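# Sort bronze and steel bushings from turntable into bins

## Task

Take every bushing off the turntable, placing bronze ones in the blue bin and steel ones in the red bin. Any bushing in the wrong bin means failure, as does leaving the crate or either bin tipped over or moved from where it belongs. Each bushing must stay in its bin by itself at the end; nothing counts if the robot is still holding it there.

## Robot and tools

Robot: one six-joint arm (waist, shoulder, elbow, forearm roll, wrist pitch, wrist roll) with a two-finger parallel gripper. Its fingers point along the gripper's +z axis and close along its y axis. The reported end_effector_position is the point between the pads when they are shut; closed fingertips extend about 33 mm past it, fully open ones about 9 mm. Closing pushes the tips roughly 24 mm further out, so keep that clearance above surfaces. The base may sit tilted on the table, and printed hand positions get less accurate at long reach.

Frames: results give pose in the scene frame, in metres and a wxyz quaternion, with origin on the table top beneath the base, +z up, +y to the left when facing along +x. Velocities are in m/s and rad/s. Commands, however, are expressed in the gripper's own axes.

The row: every motion uses a row of 9 numbers, each in [-1, 1]: dx, dy, dz, rx, ry, rz, position, force_limit, speed. The first six are an offset, not an absolute pose: a shift and a rotation vector (rx, ry, rz together) in gripper axes, measured from the gripper pose in the latest result that reported it. Before any such result exists in the scene, and for any second or later call in the same reply, the reference is where the robot is when the action begins. Scale: 1.0 equals 0.6 m or 180 degrees. All zeros is not a pause; it drives the hand back to the reference pose. The last three numbers are absolute gripper settings: position (+1 open to 140 mm, pads touch near -0.8, -1 closes until blocked), force_limit (for parts up to 40 mm wide about 14 N at -1, 60 N at 0, 107 N at +1), speed of finger travel (about 30, 140, 250 mm/s at -1, 0, +1).

execute_actions: argument actions, a list holding at most one item, plus optional pictures (boolean). An empty list just reports the state. An action {"rows": [[9 numbers], ...], "steps": n} runs up to 15 control steps of 1/30 s (default 15); each row is one step, the last repeats if rows run out, and every row is an offset from the same reference pose, not from the prior row. A wait item {"steps": n} (up to 300) sends nothing and counts from the previous result, so reply time eats into it. Each step the command is clipped to within 70 mm and 16 degrees of the measured pose; after the action the arm continues only to the last clipped pose, so a distant target may need several calls. A refused call sends nothing.

move: argument target (one 9-number row, offset as above) and optional speed in m/s (0.002 to 0.5, default 0.25; rotation capped at twice that in rad/s). It drives a straight path of 0.5 to 10 s toward the target, taking the shorter rotation, and does not slow for obstacles; the gripper lags and may overshoot the speed near a straight arm. Finger values are sent at the start. Its result adds a move: line: done means at rest near target; off_target, moving, held or fault describe other endings; limits=paced means the sent pose was clipped, limits=held means some steps were blocked (after which the arm may surge). Distance to target is also given.

wait: argument seconds (0 to 10); the scene runs with no new command.

zoom_image: arguments camera (cam_high 504x504 or cam_wrist 616x616) and region [x0, y0, x1, y1] in pixels from the top-left, at most 504 by 504; gives a closer look at the latest image.

finished_scene: argument scene, the current scene number.

Reading results: object_status 0 fingers moving, 1 blocked while opening, 2 blocked while closing (a grip), 3 reached the requested position or pads met (thin parts may still be held). After closing with -1, confirm 2. position_measured is in counts, 3 fully open to 230 pads together. To squeeze harder while gripping, raise force_limit and nudge position (for example -1 to -0.98). Hand target shows where the controller is steering. pose unreachable and HELD mean the clearance check altered or withheld the command (a mount block or post counts as arm). Flange force is the external force on the gripper, noisy, includes held weight; no reading means no estimate.

Hazards: a stiff arm; pressing even slightly beyond contact against something firm, or hitting fast, can cause a fault. A joint torque at its load limit (waist, shoulder 312; elbow 147; wrist joints 41.4 N m, held weight included) or any outside force of 144 N halts the arm for 10 s and drops the rest of the call. Holding loads heats motors; heed MOTOR HOT before an OVER-TEMPERATURE FAULT. Parts may be tugged or nudged unexpectedly. Never knock or place anything off the table, avoid dropping or slamming parts, and do not tip or shift the crate or bins. Time keeps running while you think, so move smoothly and efficiently.

Each tool is called after "Call:" as name(argument=value, ...) on one line, values as JSON.

## Session

Call:
execute_actions(actions=[])

Scene clock: 0.00 s of 12600.00 s.
end_effector_position=(+0.6164, -0.0683, +0.3226) position_measured=3 object_status=3 end_effector_quat_wxyz=(+0.001, +0.990, +0.143, -0.006) end_effector_velocity=(+0.001, +0.000, +0.001) end_effector_angular_velocity=(+0.000, -0.001, +0.001)
Joint positions: [-0.177  0.149  1.755 -0.002  1.244  1.117]
Joint velocities: [ 0.    -0.    -0.002  0.     0.    -0.001]
Flange force (N, the push that the arm receives, along the gripper's own x y z axes): no reading
Hand target: +0.616, -0.068, +0.323; +0.001, +0.990, +0.143, -0.006

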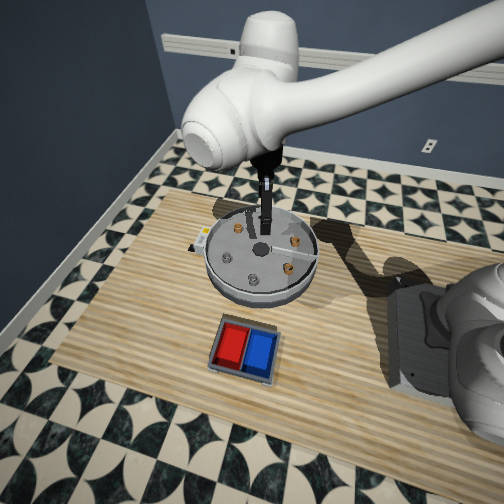

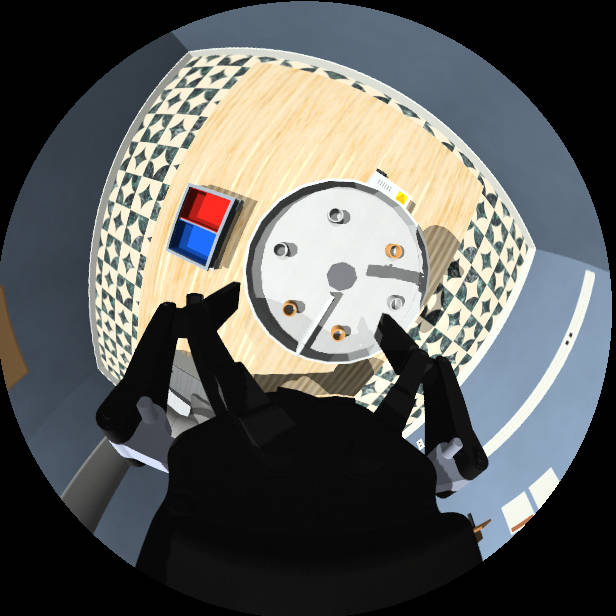

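Call:
zoom_image(camera="cam_wrist", region=[150,150,450,380])

Call:
zoom_image(camera="cam_high", region=[170,190,340,400])

Call:
wait(seconds=3)

Region (150, 150, 450, 380) of cam_wrist's 616x616 image, scaled by 1.680, with more detail than that image has; it fills the top 386 rows of this view, and the rest is white.

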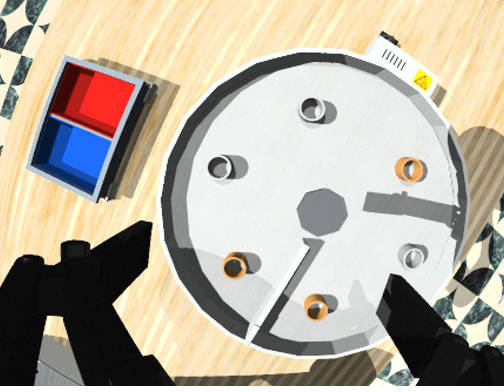

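Region (170, 190, 340, 400) of cam_high's 504x504 image, scaled by 2.400, with more detail than that image has; it fills the left 408 columns of this view, and the rest is white.

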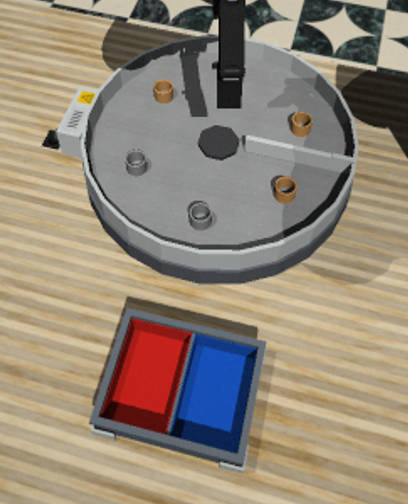

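Scene clock: 3.97 s of 12600.00 s.
end_effector_position=(+0.6164, -0.0683, +0.3226) position_measured=3 object_status=3 end_effector_quat_wxyz=(+0.001, +0.990, +0.143, -0.006) end_effector_velocity=(-0.001, +0.000, -0.000) end_effector_angular_velocity=(+0.001, +0.002, -0.000)
Joint positions: [-0.177  0.149  1.755 -0.002  1.244  1.117]
Joint velocities: [0.    0.    0.001 0.001 0.001 0.   ]
Flange force (N, the push that the arm receives, along the gripper's own x y z axes): [-1.1 5.1 -2.7]
Hand target: +0.616, -0.068, +0.323; +0.001, +0.990, +0.143, -0.006
Steps of this call (steps 1 to 119: nothing new was sent). Readings (end_effector_position | what the end effector reports):
1: (+0.6164, -0.0683, +0.3226) | position_measured=3 object_status=3
2: (+0.6164, -0.0683, +0.3226) | position_measured=3 object_status=3
4: (+0.6164, -0.0683, +0.3226) | position_measured=3 object_status=3
8: (+0.6164, -0.0683, +0.3226) | position_measured=3 object_status=3
119: the state above

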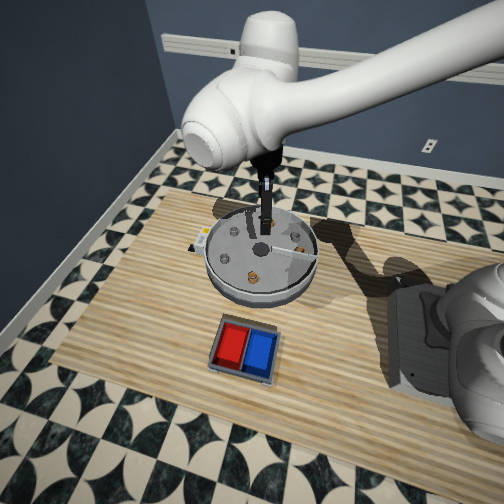

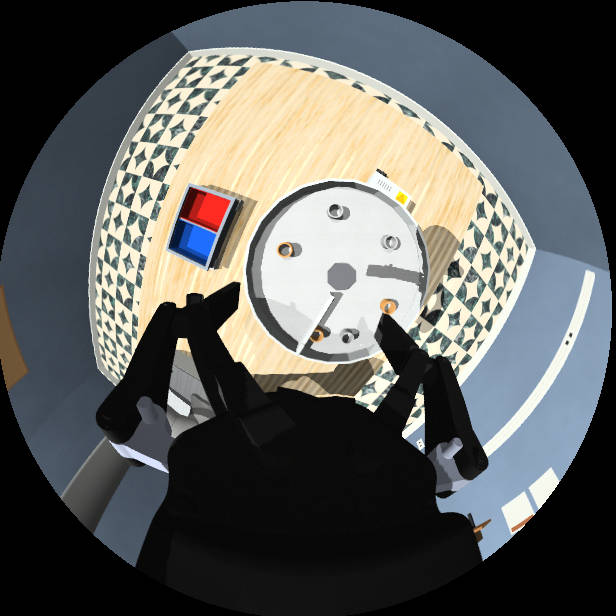

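Call:
move(target=[-0.19,0.138,0.221,0,0,-0.409,-0.5,-0.3,-0.3], speed=0.4)

Scene clock: 9.30 s of 12600.00 s.
end_effector_position=(+0.5288, -0.1803, +0.1913) position_measured=192 object_status=3 end_effector_quat_wxyz=(-0.003, +0.707, +0.708, -0.005) end_effector_velocity=(+0.000, -0.001, -0.000) end_effector_angular_velocity=(+0.002, -0.002, +0.007)
Joint positions: [-0.399  0.157  2.01  -0.004  0.981 -0.388]
Joint velocities: [-0.002  0.     0.     0.003 -0.001 -0.011]
Flange force (N, the push that the arm receives, along the gripper's own x y z axes): [-1.0 -5.5 -4.1]
Hand target: +0.529, -0.180, +0.191; -0.003, +0.706, +0.708, -0.005
Off the commanded pose: 0.000 m, 0 deg.
move: done

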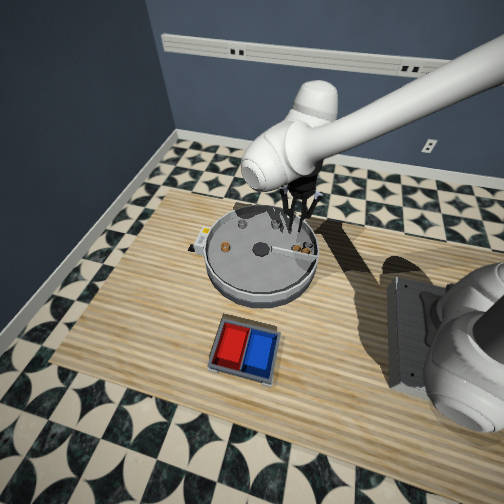

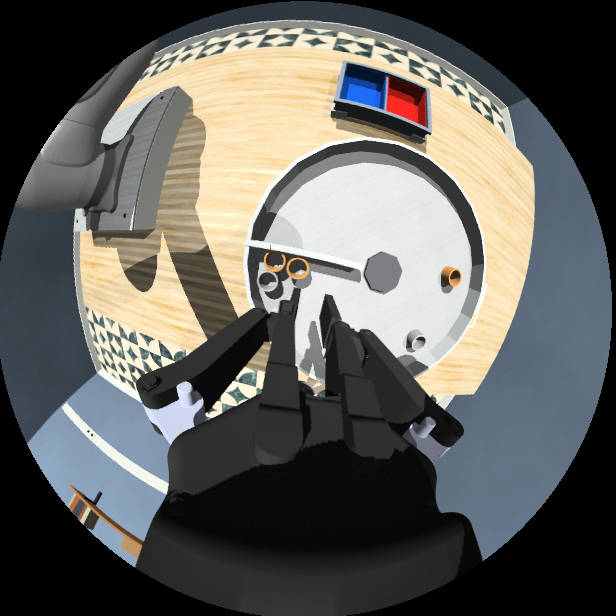

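Call:
wait(seconds=9)

Call:
zoom_image(camera="cam_wrist", region=[230,200,410,340])

Scene clock: 19.17 s of 12600.00 s.
end_effector_position=(+0.5288, -0.1804, +0.1912) position_measured=192 object_status=3 end_effector_quat_wxyz=(-0.003, +0.706, +0.708, -0.005) end_effector_velocity=(+0.001, -0.000, +0.000) end_effector_angular_velocity=(-0.001, -0.001, -0.000)
Joint positions: [-0.4    0.157  2.01  -0.004  0.98  -0.389]
Joint velocities: [-0.     0.    -0.001 -0.    -0.     0.   ]
Flange force (N, the push that the arm receives, along the gripper's own x y z axes): [-4.4 -5.5 -2.6]
Hand target: +0.529, -0.180, +0.191; -0.003, +0.706, +0.708, -0.005
Off the commanded pose: 0.000 m, 0 deg.
Steps of this call (steps 1 to 296: nothing new was sent). Readings (end_effector_position | what the end effector reports):
1: (+0.5288, -0.1803, +0.1913) | position_measured=192 object_status=3
2: (+0.5288, -0.1803, +0.1912) | position_measured=192 object_status=3
4: (+0.5288, -0.1803, +0.1912) | position_measured=192 object_status=3
8: (+0.5288, -0.1804, +0.1912) | position_measured=192 object_status=3
296: the state above

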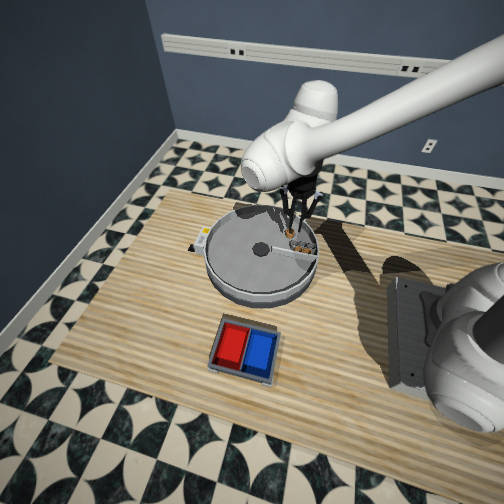

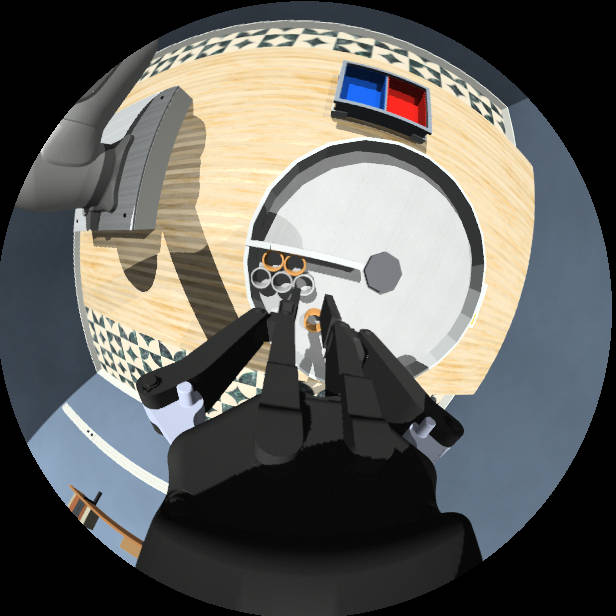

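Region (230, 200, 410, 340) of cam_wrist's 616x616 image, scaled by 2.800, with more detail than that image has.

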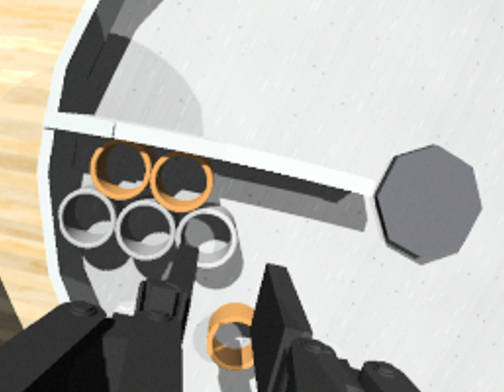

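Call:
move(target=[0,0.02,0.06,-0.0036,0.001,0,-0.5,-0.3,-0.3], speed=0.15)

Call:
zoom_image(camera="cam_wrist", region=[220,220,370,350])

Scene clock: 21.63 s of 12600.00 s.
end_effector_position=(+0.5403, -0.1804, +0.1551) position_measured=192 object_status=3 end_effector_quat_wxyz=(-0.000, +0.706, +0.708, -0.000) end_effector_velocity=(-0.000, +0.000, -0.001) end_effector_angular_velocity=(+0.000, +0.001, +0.000)
Joint positions: [-0.396  0.207  2.029  0.005  0.904 -0.391]
Joint velocities: [ 0.     0.002  0.001  0.    -0.002 -0.   ]
Flange force (N, the push that the arm receives, along the gripper's own x y z axes): [-9.3 2.3 0.0]
Hand target: +0.540, -0.180, +0.155; -0.000, +0.706, +0.708, -0.000
Off the commanded pose: 0.000 m, 0 deg.
move: done

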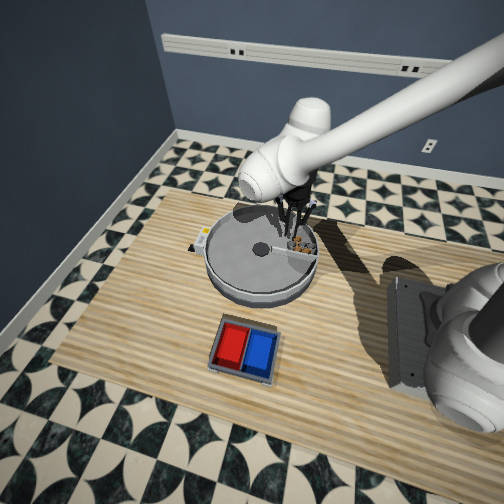

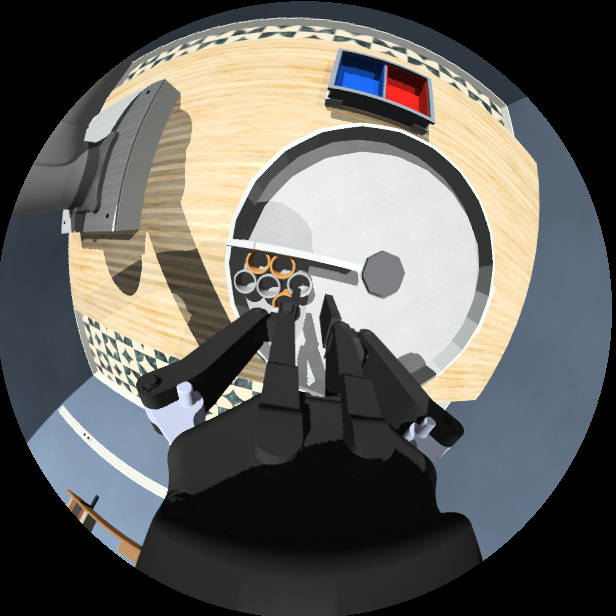

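Region (220, 220, 370, 350) of cam_wrist's 616x616 image, scaled by 3.360, with more detail than that image has; it fills the top 437 rows of this view, and the rest is white.

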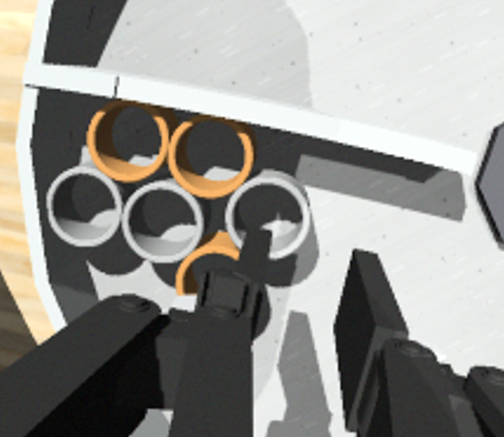

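Call:
move(target=[0.0117,-0.004,0.04,0,0,0,-0.6,-0.3,-0.6], speed=0.1)

Call:
zoom_image(camera="cam_wrist", region=[243,250,353,350])

Scene clock: 26.33 s of 12600.00 s.
end_effector_position=(+0.5379, -0.1734, +0.1312) position_measured=205 object_status=3 end_effector_quat_wxyz=(-0.000, +0.706, +0.708, -0.000) end_effector_velocity=(-0.000, +0.000, -0.001) end_effector_angular_velocity=(+0.000, -0.000, -0.000)
Joint positions: [-0.386  0.228  2.056  0.005  0.855 -0.381]
Joint velocities: [ 0.     0.001  0.001  0.    -0.003  0.   ]
Flange force (N, the push that the arm receives, along the gripper's own x y z axes): [-4.4 -0.9 -1.4]
Hand target: +0.538, -0.173, +0.131; -0.000, +0.706, +0.708, -0.000
Off the commanded pose: 0.000 m, 0 deg.
move: done

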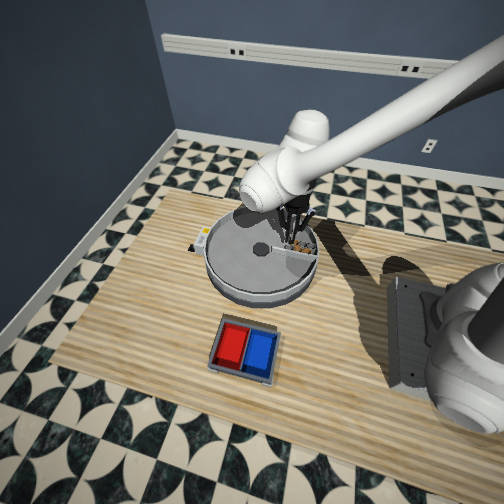

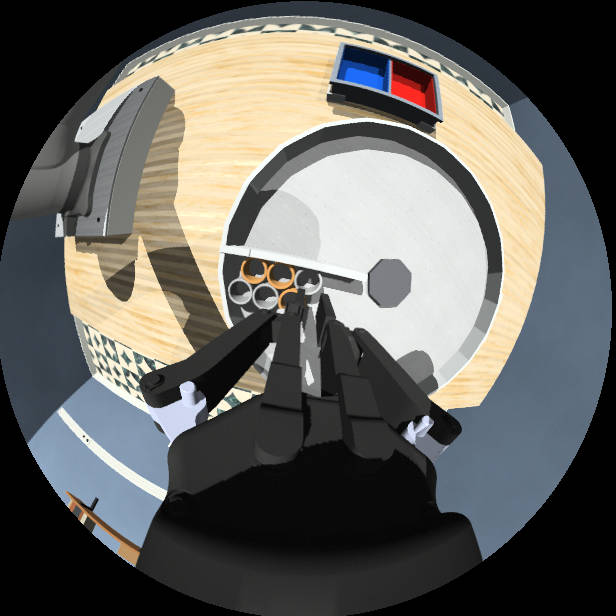

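Region (243, 250, 353, 350) of cam_wrist's 616x616 image, scaled by 4.582, with more detail than that image has; it fills the top 458 rows of this view, and the rest is white.

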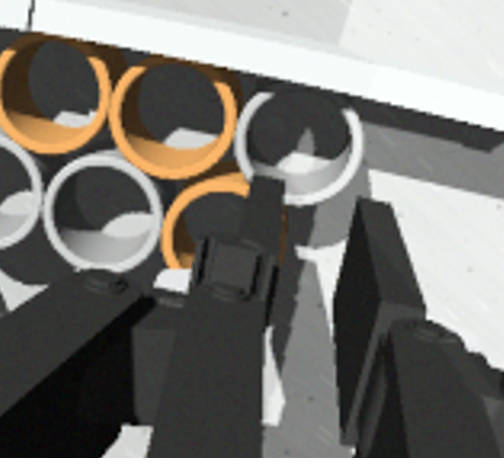

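Call:
move(target=[0.029,0.009,0.008,0,0,0,-0.6,-0.3,-0.6], speed=0.06)

Call:
zoom_image(camera="cam_wrist", region=[263,260,343,340])

Scene clock: 33.50 s of 12600.00 s.
end_effector_position=(+0.5433, -0.1560, +0.1265) position_measured=205 object_status=3 end_effector_quat_wxyz=(-0.000, +0.706, +0.708, -0.000) end_effector_velocity=(-0.000, +0.002, -0.001) end_effector_angular_velocity=(+0.001, +0.000, -0.001)
Joint positions: [-0.354  0.234  2.059  0.005  0.845 -0.349]
Joint velocities: [ 0.003  0.001  0.001  0.001 -0.001  0.003]
Flange force (N, the push that the arm receives, along the gripper's own x y z axes): [0.6 0.7 -1.0]
Hand target: +0.543, -0.156, +0.126; -0.000, +0.706, +0.708, -0.000
Off the commanded pose: 0.000 m, 0 deg.
move: done

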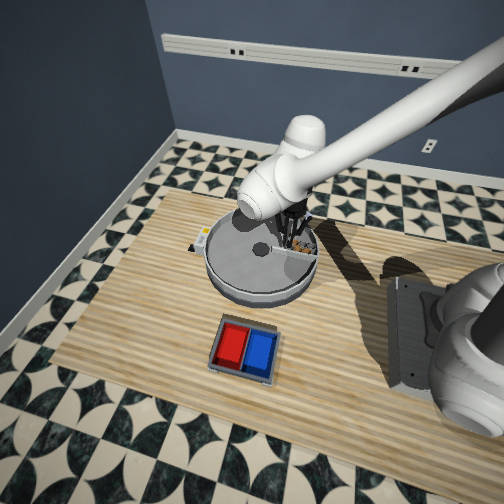

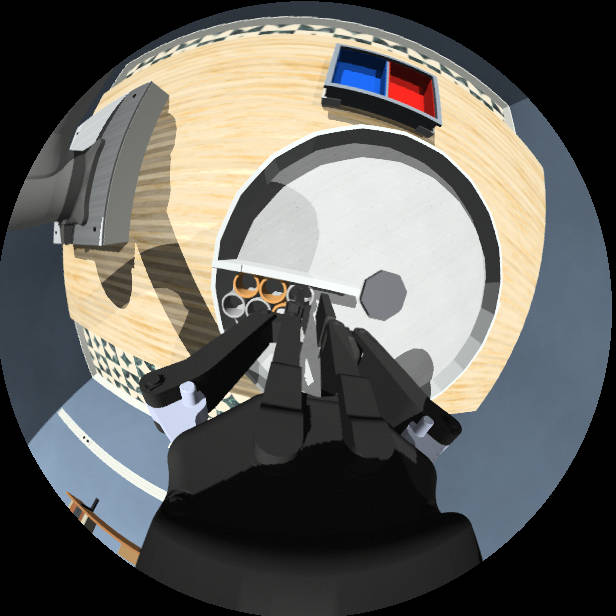

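Region (263, 260, 343, 340) of cam_wrist's 616x616 image, scaled by 6.300, with more detail than that image has.

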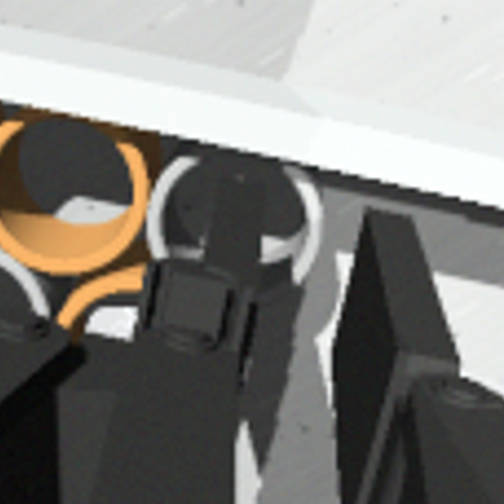

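Call:
move(target=[-0.0333,0,0,0,0,0,-0.6,-0.3,-0.6], speed=0.06)

Call:
zoom_image(camera="cam_wrist", region=[263,260,343,340])

Call:
zoom_image(camera="cam_wrist", region=[213,240,323,330])

Scene clock: 39.43 s of 12600.00 s.
end_effector_position=(+0.5433, -0.1759, +0.1264) position_measured=205 object_status=3 end_effector_quat_wxyz=(-0.000, +0.706, +0.708, -0.000) end_effector_velocity=(-0.001, -0.001, -0.000) end_effector_angular_velocity=(+0.001, +0.002, -0.000)
Joint positions: [-0.387  0.242  2.049  0.005  0.848 -0.382]
Joint velocities: [-0.003  0.001 -0.    -0.     0.002 -0.003]
Flange force (N, the push that the arm receives, along the gripper's own x y z axes): [6.6 -1.4 -5.2]
Hand target: +0.543, -0.176, +0.126; -0.000, +0.706, +0.708, -0.000
Off the commanded pose: 0.000 m, 0 deg.
move: done

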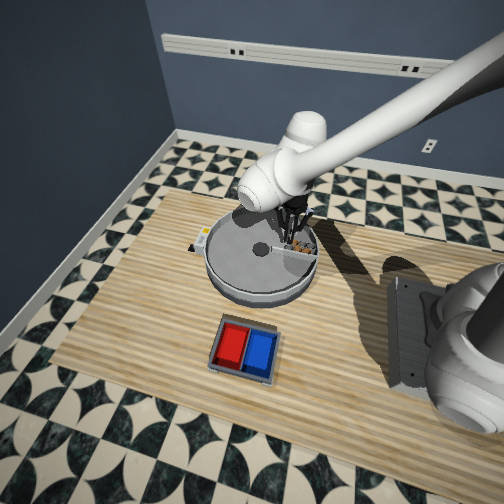

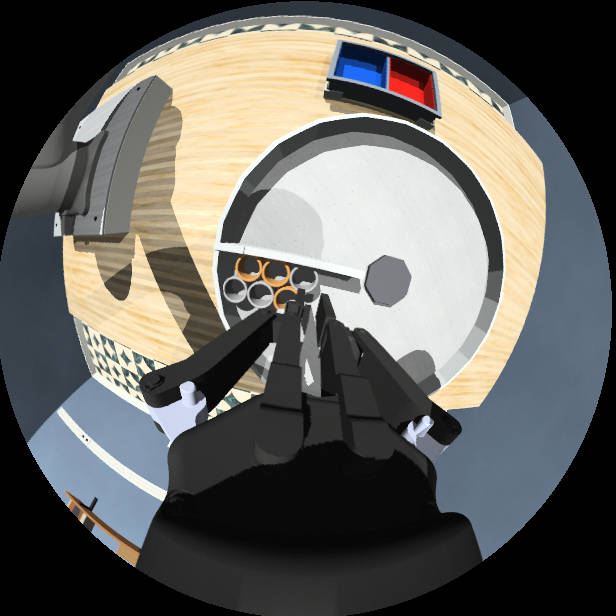

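Region (263, 260, 343, 340) of cam_wrist's 616x616 image, scaled by 6.300, with more detail than that image has.

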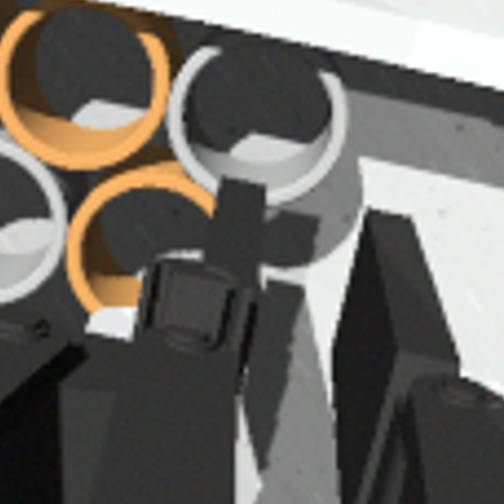

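Region (213, 240, 323, 330) of cam_wrist's 616x616 image, scaled by 4.582, with more detail than that image has; it fills the top 412 rows of this view, and the rest is white.

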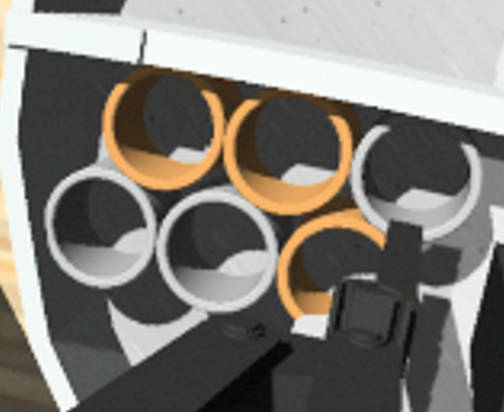

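Call:
move(target=[0.0273,0.0008,0.02,0,0,0,-0.6,-0.3,-0.6], speed=0.04)

Call:
zoom_image(camera="cam_wrist", region=[263,260,343,340])

Scene clock: 43.43 s of 12600.00 s.
end_effector_position=(+0.5438, -0.1596, +0.1145) position_measured=205 object_status=3 end_effector_quat_wxyz=(-0.000, +0.706, +0.708, -0.000) end_effector_velocity=(+0.001, +0.001, -0.001) end_effector_angular_velocity=(+0.000, -0.001, -0.001)
Joint positions: [-0.359  0.25   2.066  0.005  0.823 -0.355]
Joint velocities: [ 0.002  0.001  0.     0.    -0.001  0.003]
Flange force (N, the push that the arm receives, along the gripper's own x y z axes): [-4.3 -4.7 -5.1]
Hand target: +0.544, -0.159, +0.114; -0.000, +0.706, +0.708, -0.000
Off the commanded pose: 0.000 m, 0 deg.
move: done

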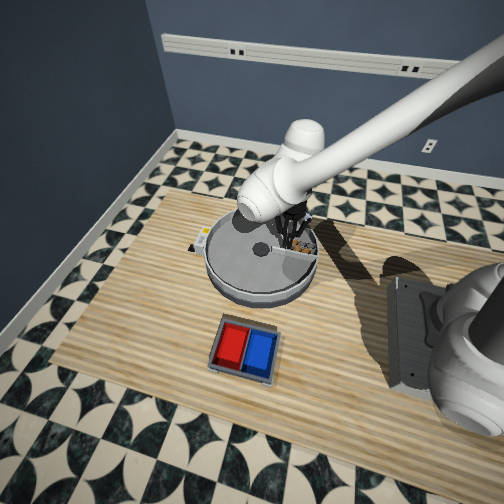

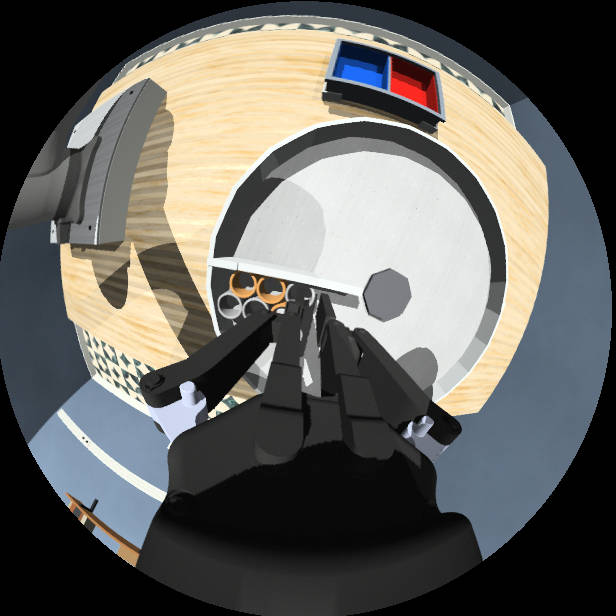

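Region (263, 260, 343, 340) of cam_wrist's 616x616 image, scaled by 6.300, with more detail than that image has.

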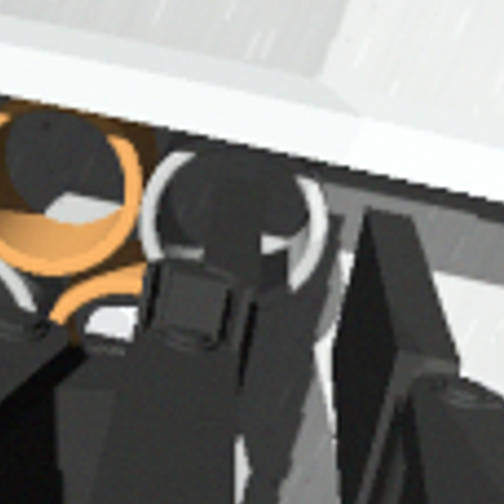

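Call:
execute_actions(actions=[{"rows":[[0,0,0.002,0,0,0,-0.6,-0.3,-0.6],[0,0,0.004,0,0,0,-0.6,-0.3,-0.6],[0,0,0.006,0,0,0,-0.6,-0.3,-0.6],[0,0,0.007,0,0,0,-0.6,-0.3,-0.6],[0,0,0.008,0,0,0,-0.6,-0.3,-0.6],[0,0,0.009,0,0,0,-0.6,-0.3,-0.6]],"steps":11}])

Call:
zoom_image(camera="cam_wrist", region=[263,260,343,340])

Scene clock: 45.90 s of 12600.00 s.
end_effector_position=(+0.5442, -0.1596, +0.1100) position_measured=205 object_status=3 end_effector_quat_wxyz=(+0.000, +0.706, +0.708, +0.000) end_effector_velocity=(-0.002, +0.001, -0.005) end_effector_angular_velocity=(+0.001, +0.003, -0.001)
Joint positions: [-0.359  0.256  2.069  0.005  0.813 -0.354]
Joint velocities: [-0.     0.005  0.006  0.    -0.008  0.   ]
Flange force (N, the push that the arm receives, along the gripper's own x y z axes): [8.7 -12.6 -137.7]
Hand target: +0.544, -0.160, +0.109; -0.000, +0.706, +0.708, -0.000
Off the commanded pose: 0.001 m, 0 deg.
Steps of this call (steps 1 to 63: nothing new was sent; steps 64 to 74: all 11 steps of this action). Readings (end_effector_position | what the end effector reports):
64: (+0.5438, -0.1595, +0.1144) | position_measured=205 object_status=3
65: (+0.5438, -0.1595, +0.1141) | position_measured=205 object_status=3
67: (+0.5438, -0.1595, +0.1126) | position_measured=205 object_status=3
71: (+0.5441, -0.1596, +0.1106) | position_measured=205 object_status=3
74: the state above

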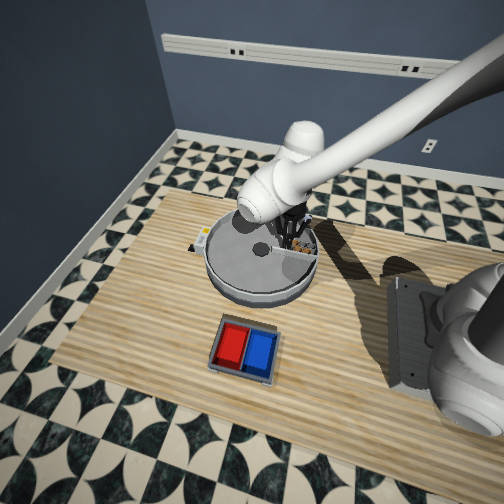

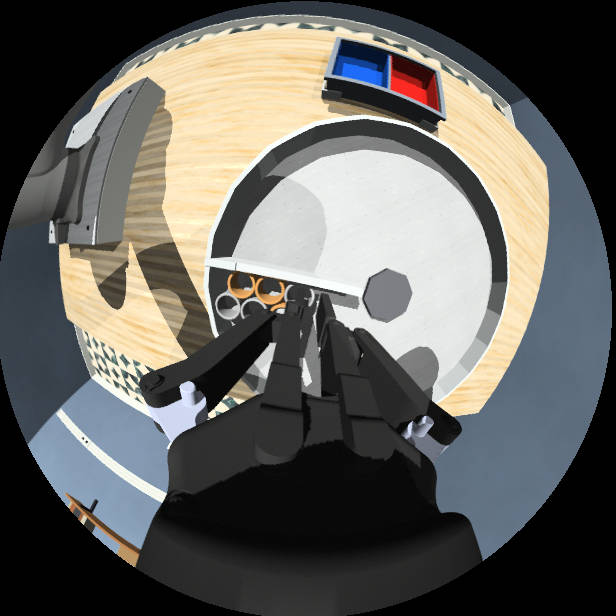

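Region (263, 260, 343, 340) of cam_wrist's 616x616 image, scaled by 6.300, with more detail than that image has.

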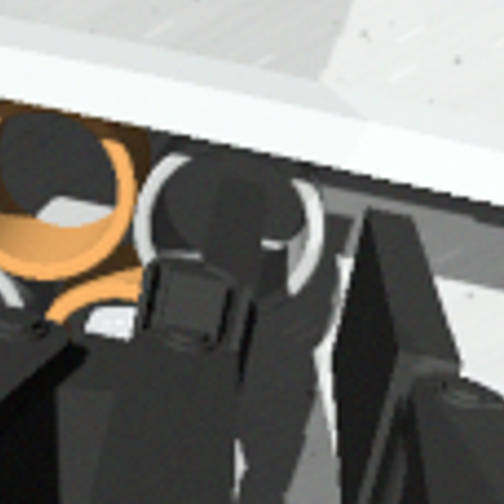

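Back off fast.

Call:
execute_actions(actions=[{"rows":[[0,0,-0.007,0,0,0,-0.6,-0.3,-0.6]],"steps":8}])

Call:
zoom_image(camera="cam_wrist", region=[263,260,343,340])

Scene clock: 55.97 s of 12600.00 s.
end_effector_position=(+0.5452, -0.1600, +0.1121) position_measured=205 object_status=3 end_effector_quat_wxyz=(+0.001, +0.706, +0.708, +0.000) end_effector_velocity=(-0.001, -0.000, -0.000) end_effector_angular_velocity=(-0.000, +0.001, -0.001)
Joint positions: [-0.359  0.254  2.066  0.005  0.816 -0.354]
Joint velocities: [-0.    -0.     0.001 -0.001 -0.     0.001]
Flange force (N, the push that the arm receives, along the gripper's own x y z axes): [-1.0 -11.4 -33.4]
Hand target: +0.545, -0.160, +0.112; +0.001, +0.706, +0.708, +0.000
Off the commanded pose: 0.002 m, 0 deg.
FORCE FAULT: contact force on the arm reached its limit, and the arm stopped for 10 seconds. The contact can be on any part of the arm, not only on its tool. The arm's remaining commands of this call were not run. The arm holds still and accepts commands again. Move the arm away from the contact; if what it grips holds it there, let go first. Pushing or pulling that hard again can fault the arm again.
The stop began at step 2 of this call (marked STOPPED below). From that step on the arm followed nothing that you had sent. 8 steps, steps kept back included, did not run and will not run. Nothing is kept back now.
Steps of this call (step 1: nothing new was sent; steps 2 to 302: the stop). Readings (end_effector_position | what the end effector reports):
1: (+0.5442, -0.1596, +0.1099) | position_measured=205 object_status=3
2: (+0.5447, -0.1598, +0.1108) | position_measured=205 object_status=3 STOPPED
4: (+0.5450, -0.1599, +0.1117) | position_measured=205 object_status=3
8: (+0.5452, -0.1600, +0.1121) | position_measured=205 object_status=3
302: the state above

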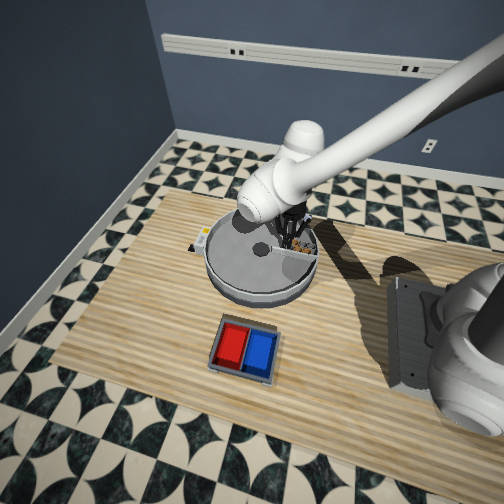

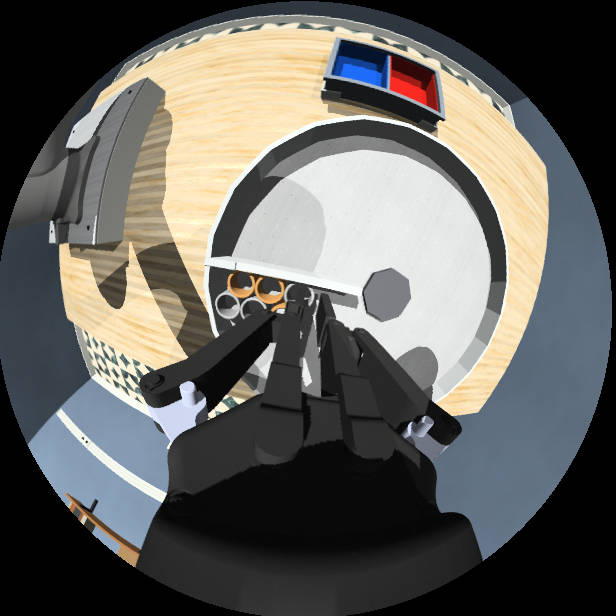

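Region (263, 260, 343, 340) of cam_wrist's 616x616 image, scaled by 6.300, with more detail than that image has.

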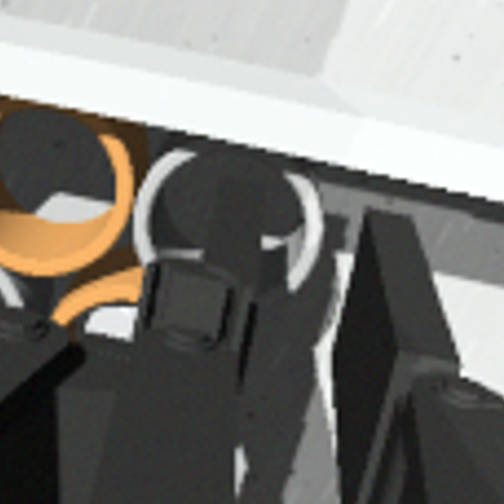

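Call:
execute_actions(actions=[{"rows":[[0,0,-0.005,0,0,0,-0.6,-0.3,-0.6]],"steps":6}])

Call:
zoom_image(camera="cam_wrist", region=[263,260,343,340])

Scene clock: 57.00 s of 12600.00 s.
end_effector_position=(+0.5452, -0.1600, +0.1146) position_measured=205 object_status=3 end_effector_quat_wxyz=(+0.001, +0.706, +0.708, +0.000) end_effector_velocity=(+0.000, +0.000, +0.005) end_effector_angular_velocity=(+0.000, -0.000, +0.001)
Joint positions: [-0.359  0.251  2.064  0.005  0.821 -0.354]
Joint velocities: [ 0.    -0.007 -0.004  0.     0.01  -0.001]
Flange force (N, the push that the arm receives, along the gripper's own x y z axes): [-3.5 -2.6 -2.9]
Hand target: +0.545, -0.160, +0.115; +0.001, +0.706, +0.708, +0.000
Off the commanded pose: 0.000 m, 0 deg.
Steps of this call (steps 1 to 25: nothing new was sent; steps 26 to 31: all 6 steps of this action). Readings (end_effector_position | what the end effector reports):
26: (+0.5452, -0.1600, +0.1122) | position_measured=205 object_status=3
27: (+0.5451, -0.1600, +0.1129) | position_measured=205 object_status=3
29: (+0.5452, -0.1600, +0.1140) | position_measured=205 object_status=3
31: the state above

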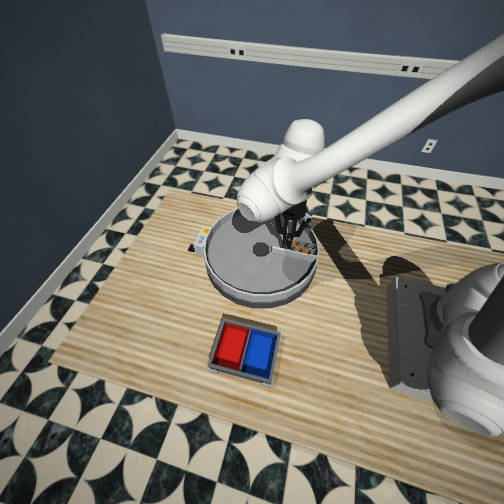

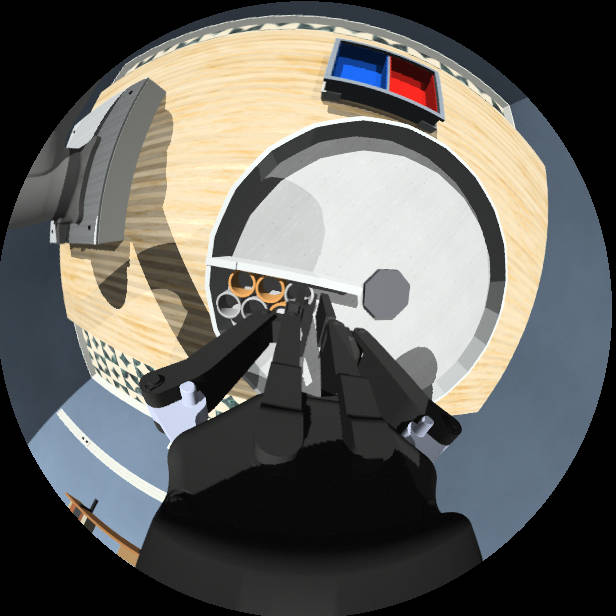

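Region (263, 260, 343, 340) of cam_wrist's 616x616 image, scaled by 6.300, with more detail than that image has.

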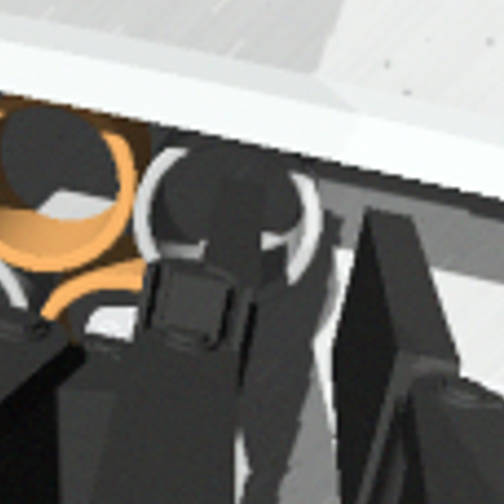

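Call:
zoom_image(camera="cam_wrist", region=[295,285,345,335])

Region (295, 285, 345, 335) of cam_wrist's 616x616 image, scaled by 10.080, with more detail than that image has.

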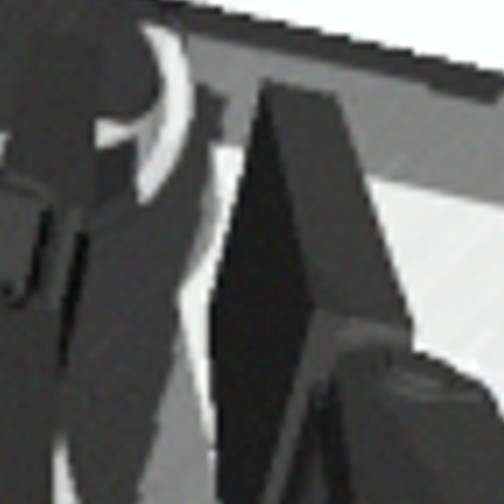

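Call:
execute_actions(actions=[{"rows":[[0,-0.001,0.001,0,0,0,-0.6,-0.3,-0.6],[0,-0.002,0.002,0,0,0,-0.6,-0.3,-0.6],[0,-0.002,0.0025,0,0,0,-0.6,-0.3,-0.6],[0,-0.002,0.003,0,0,0,-0.6,-0.3,-0.6],[0,-0.002,0.0035,0,0,0,-0.6,-0.3,-0.6]],"steps":10}], pictures=false)

Scene clock: 111.63 s of 12600.00 s.
end_effector_position=(+0.5440, -0.1600, +0.1127) position_measured=205 object_status=3 end_effector_quat_wxyz=(+0.001, +0.706, +0.708, +0.000) end_effector_velocity=(-0.001, +0.000, -0.002) end_effector_angular_velocity=(-0.000, +0.001, +0.003)
Joint positions: [-0.36   0.252  2.068  0.005  0.816 -0.355]
Joint velocities: [-0.     0.002  0.002 -0.001 -0.003 -0.002]
Flange force (N, the push that the arm receives, along the gripper's own x y z axes): [-2.9 1.2 3.0]
Hand target: +0.544, -0.160, +0.113; +0.001, +0.706, +0.708, +0.000
Off the commanded pose: 0.000 m, 0 deg.
Steps of this call (steps 1 to 1629: nothing new was sent; steps 1630 to 1639: all 10 steps of this action). Readings (end_effector_position | what the end effector reports):
1630: (+0.5452, -0.1600, +0.1151) | position_measured=205 object_status=3
1631: (+0.5451, -0.1600, +0.1150) | position_measured=205 object_status=3
1633: (+0.5445, -0.1600, +0.1141) | position_measured=205 object_status=3
1637: (+0.5441, -0.1600, +0.1129) | position_measured=205 object_status=3
1639: the state above

Call:
execute_actions(actions=[{"rows":[[0,0,0.0005,0,0,0,-0.6,-0.3,-0.6],[0,0,0.001,0,0,0,-0.6,-0.3,-0.6]],"steps":8}])

Call:
zoom_image(camera="cam_wrist", region=[243,250,343,340])

Scene clock: 112.67 s of 12600.00 s.
end_effector_position=(+0.5441, -0.1600, +0.1122) position_measured=205 object_status=3 end_effector_quat_wxyz=(+0.001, +0.706, +0.708, +0.001) end_effector_velocity=(+0.000, +0.000, -0.001) end_effector_angular_velocity=(-0.001, -0.001, +0.000)
Joint positions: [-0.36   0.253  2.068  0.005  0.815 -0.355]
Joint velocities: [ 0.     0.001  0.    -0.    -0.002  0.   ]
Flange force (N, the push that the arm receives, along the gripper's own x y z axes): [-1.6 -5.2 -25.2]
Hand target: +0.544, -0.160, +0.112; +0.001, +0.706, +0.708, +0.000
Off the commanded pose: 0.000 m, 0 deg.
Steps of this call (steps 1 to 23: nothing new was sent; steps 24 to 31: all 8 steps of this action). Readings (end_effector_position | what the end effector reports):
24: (+0.5440, -0.1600, +0.1125) | position_measured=205 object_status=3
25: (+0.5440, -0.1600, +0.1125) | position_measured=205 object_status=3
27: (+0.5441, -0.1600, +0.1123) | position_measured=205 object_status=3
31: the state above

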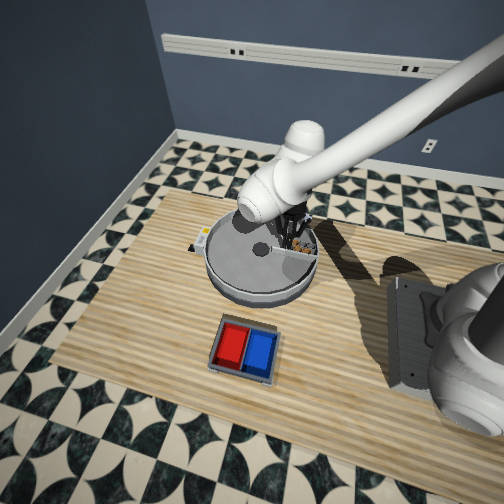

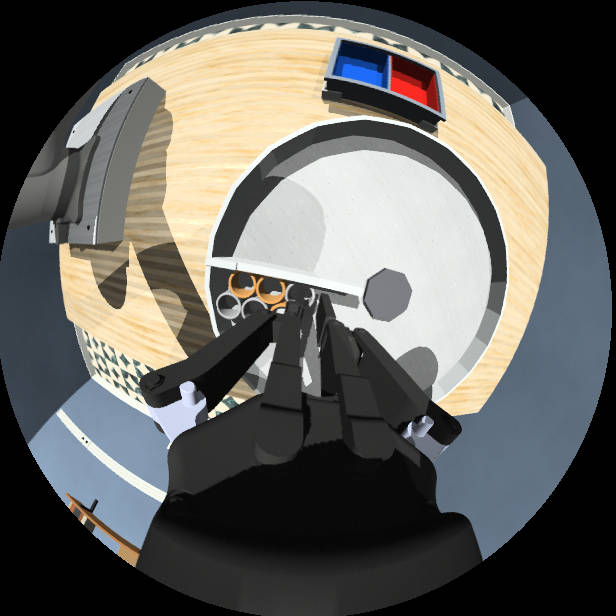

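Region (243, 250, 343, 340) of cam_wrist's 616x616 image, scaled by 5.040, with more detail than that image has; it fills the top 454 rows of this view, and the rest is white.

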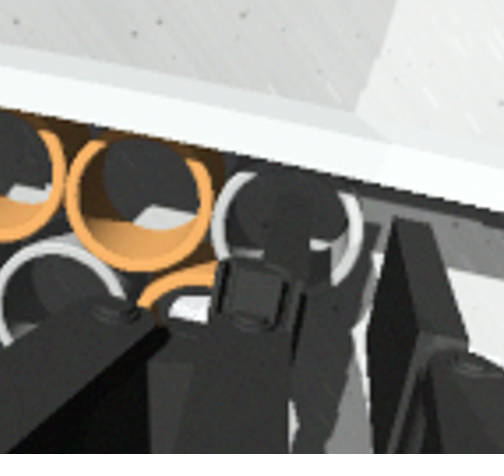

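Call:
move(target=[-0.001,0.02,0,0,0,0,-0.6,-0.3,-0.6], speed=0.02)

Call:
zoom_image(camera="cam_wrist", region=[243,250,343,340])

Scene clock: 115.03 s of 12600.00 s.
end_effector_position=(+0.5560, -0.1606, +0.1122) position_measured=205 object_status=3 end_effector_quat_wxyz=(+0.001, +0.706, +0.708, +0.001) end_effector_velocity=(+0.002, -0.000, +0.000) end_effector_angular_velocity=(-0.000, -0.001, -0.001)
Joint positions: [-0.354  0.268  2.047  0.005  0.821 -0.349]
Joint velocities: [ 0.001  0.002 -0.003  0.     0.     0.002]
Flange force (N, the push that the arm receives, along the gripper's own x y z axes): [-5.8 -13.6 -37.1]
Hand target: +0.556, -0.161, +0.112; +0.001, +0.706, +0.708, +0.001
Off the commanded pose: 0.000 m, 0 deg.
move: done

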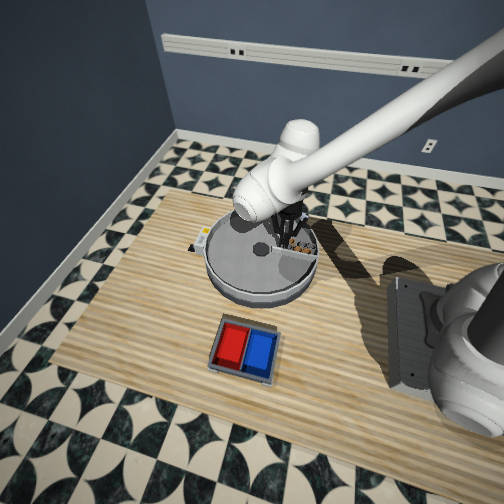

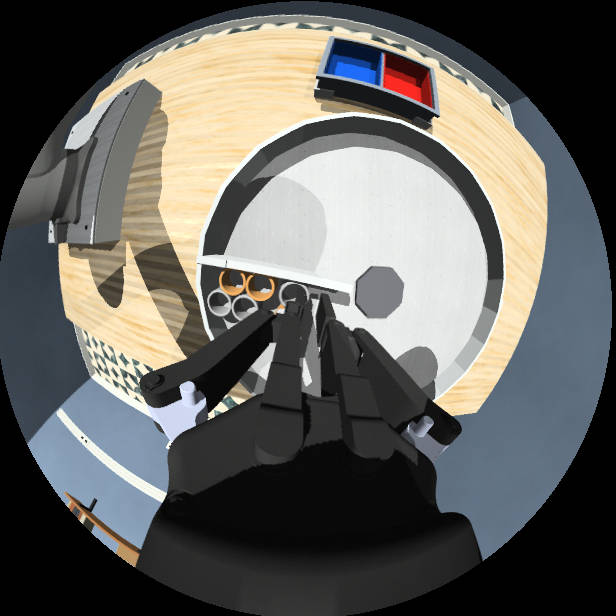

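Region (243, 250, 343, 340) of cam_wrist's 616x616 image, scaled by 5.040, with more detail than that image has; it fills the top 454 rows of this view, and the rest is white.

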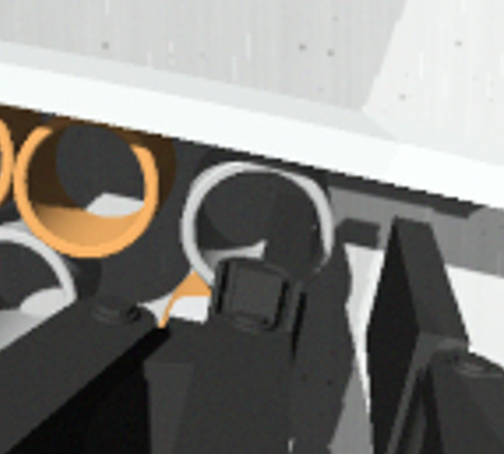

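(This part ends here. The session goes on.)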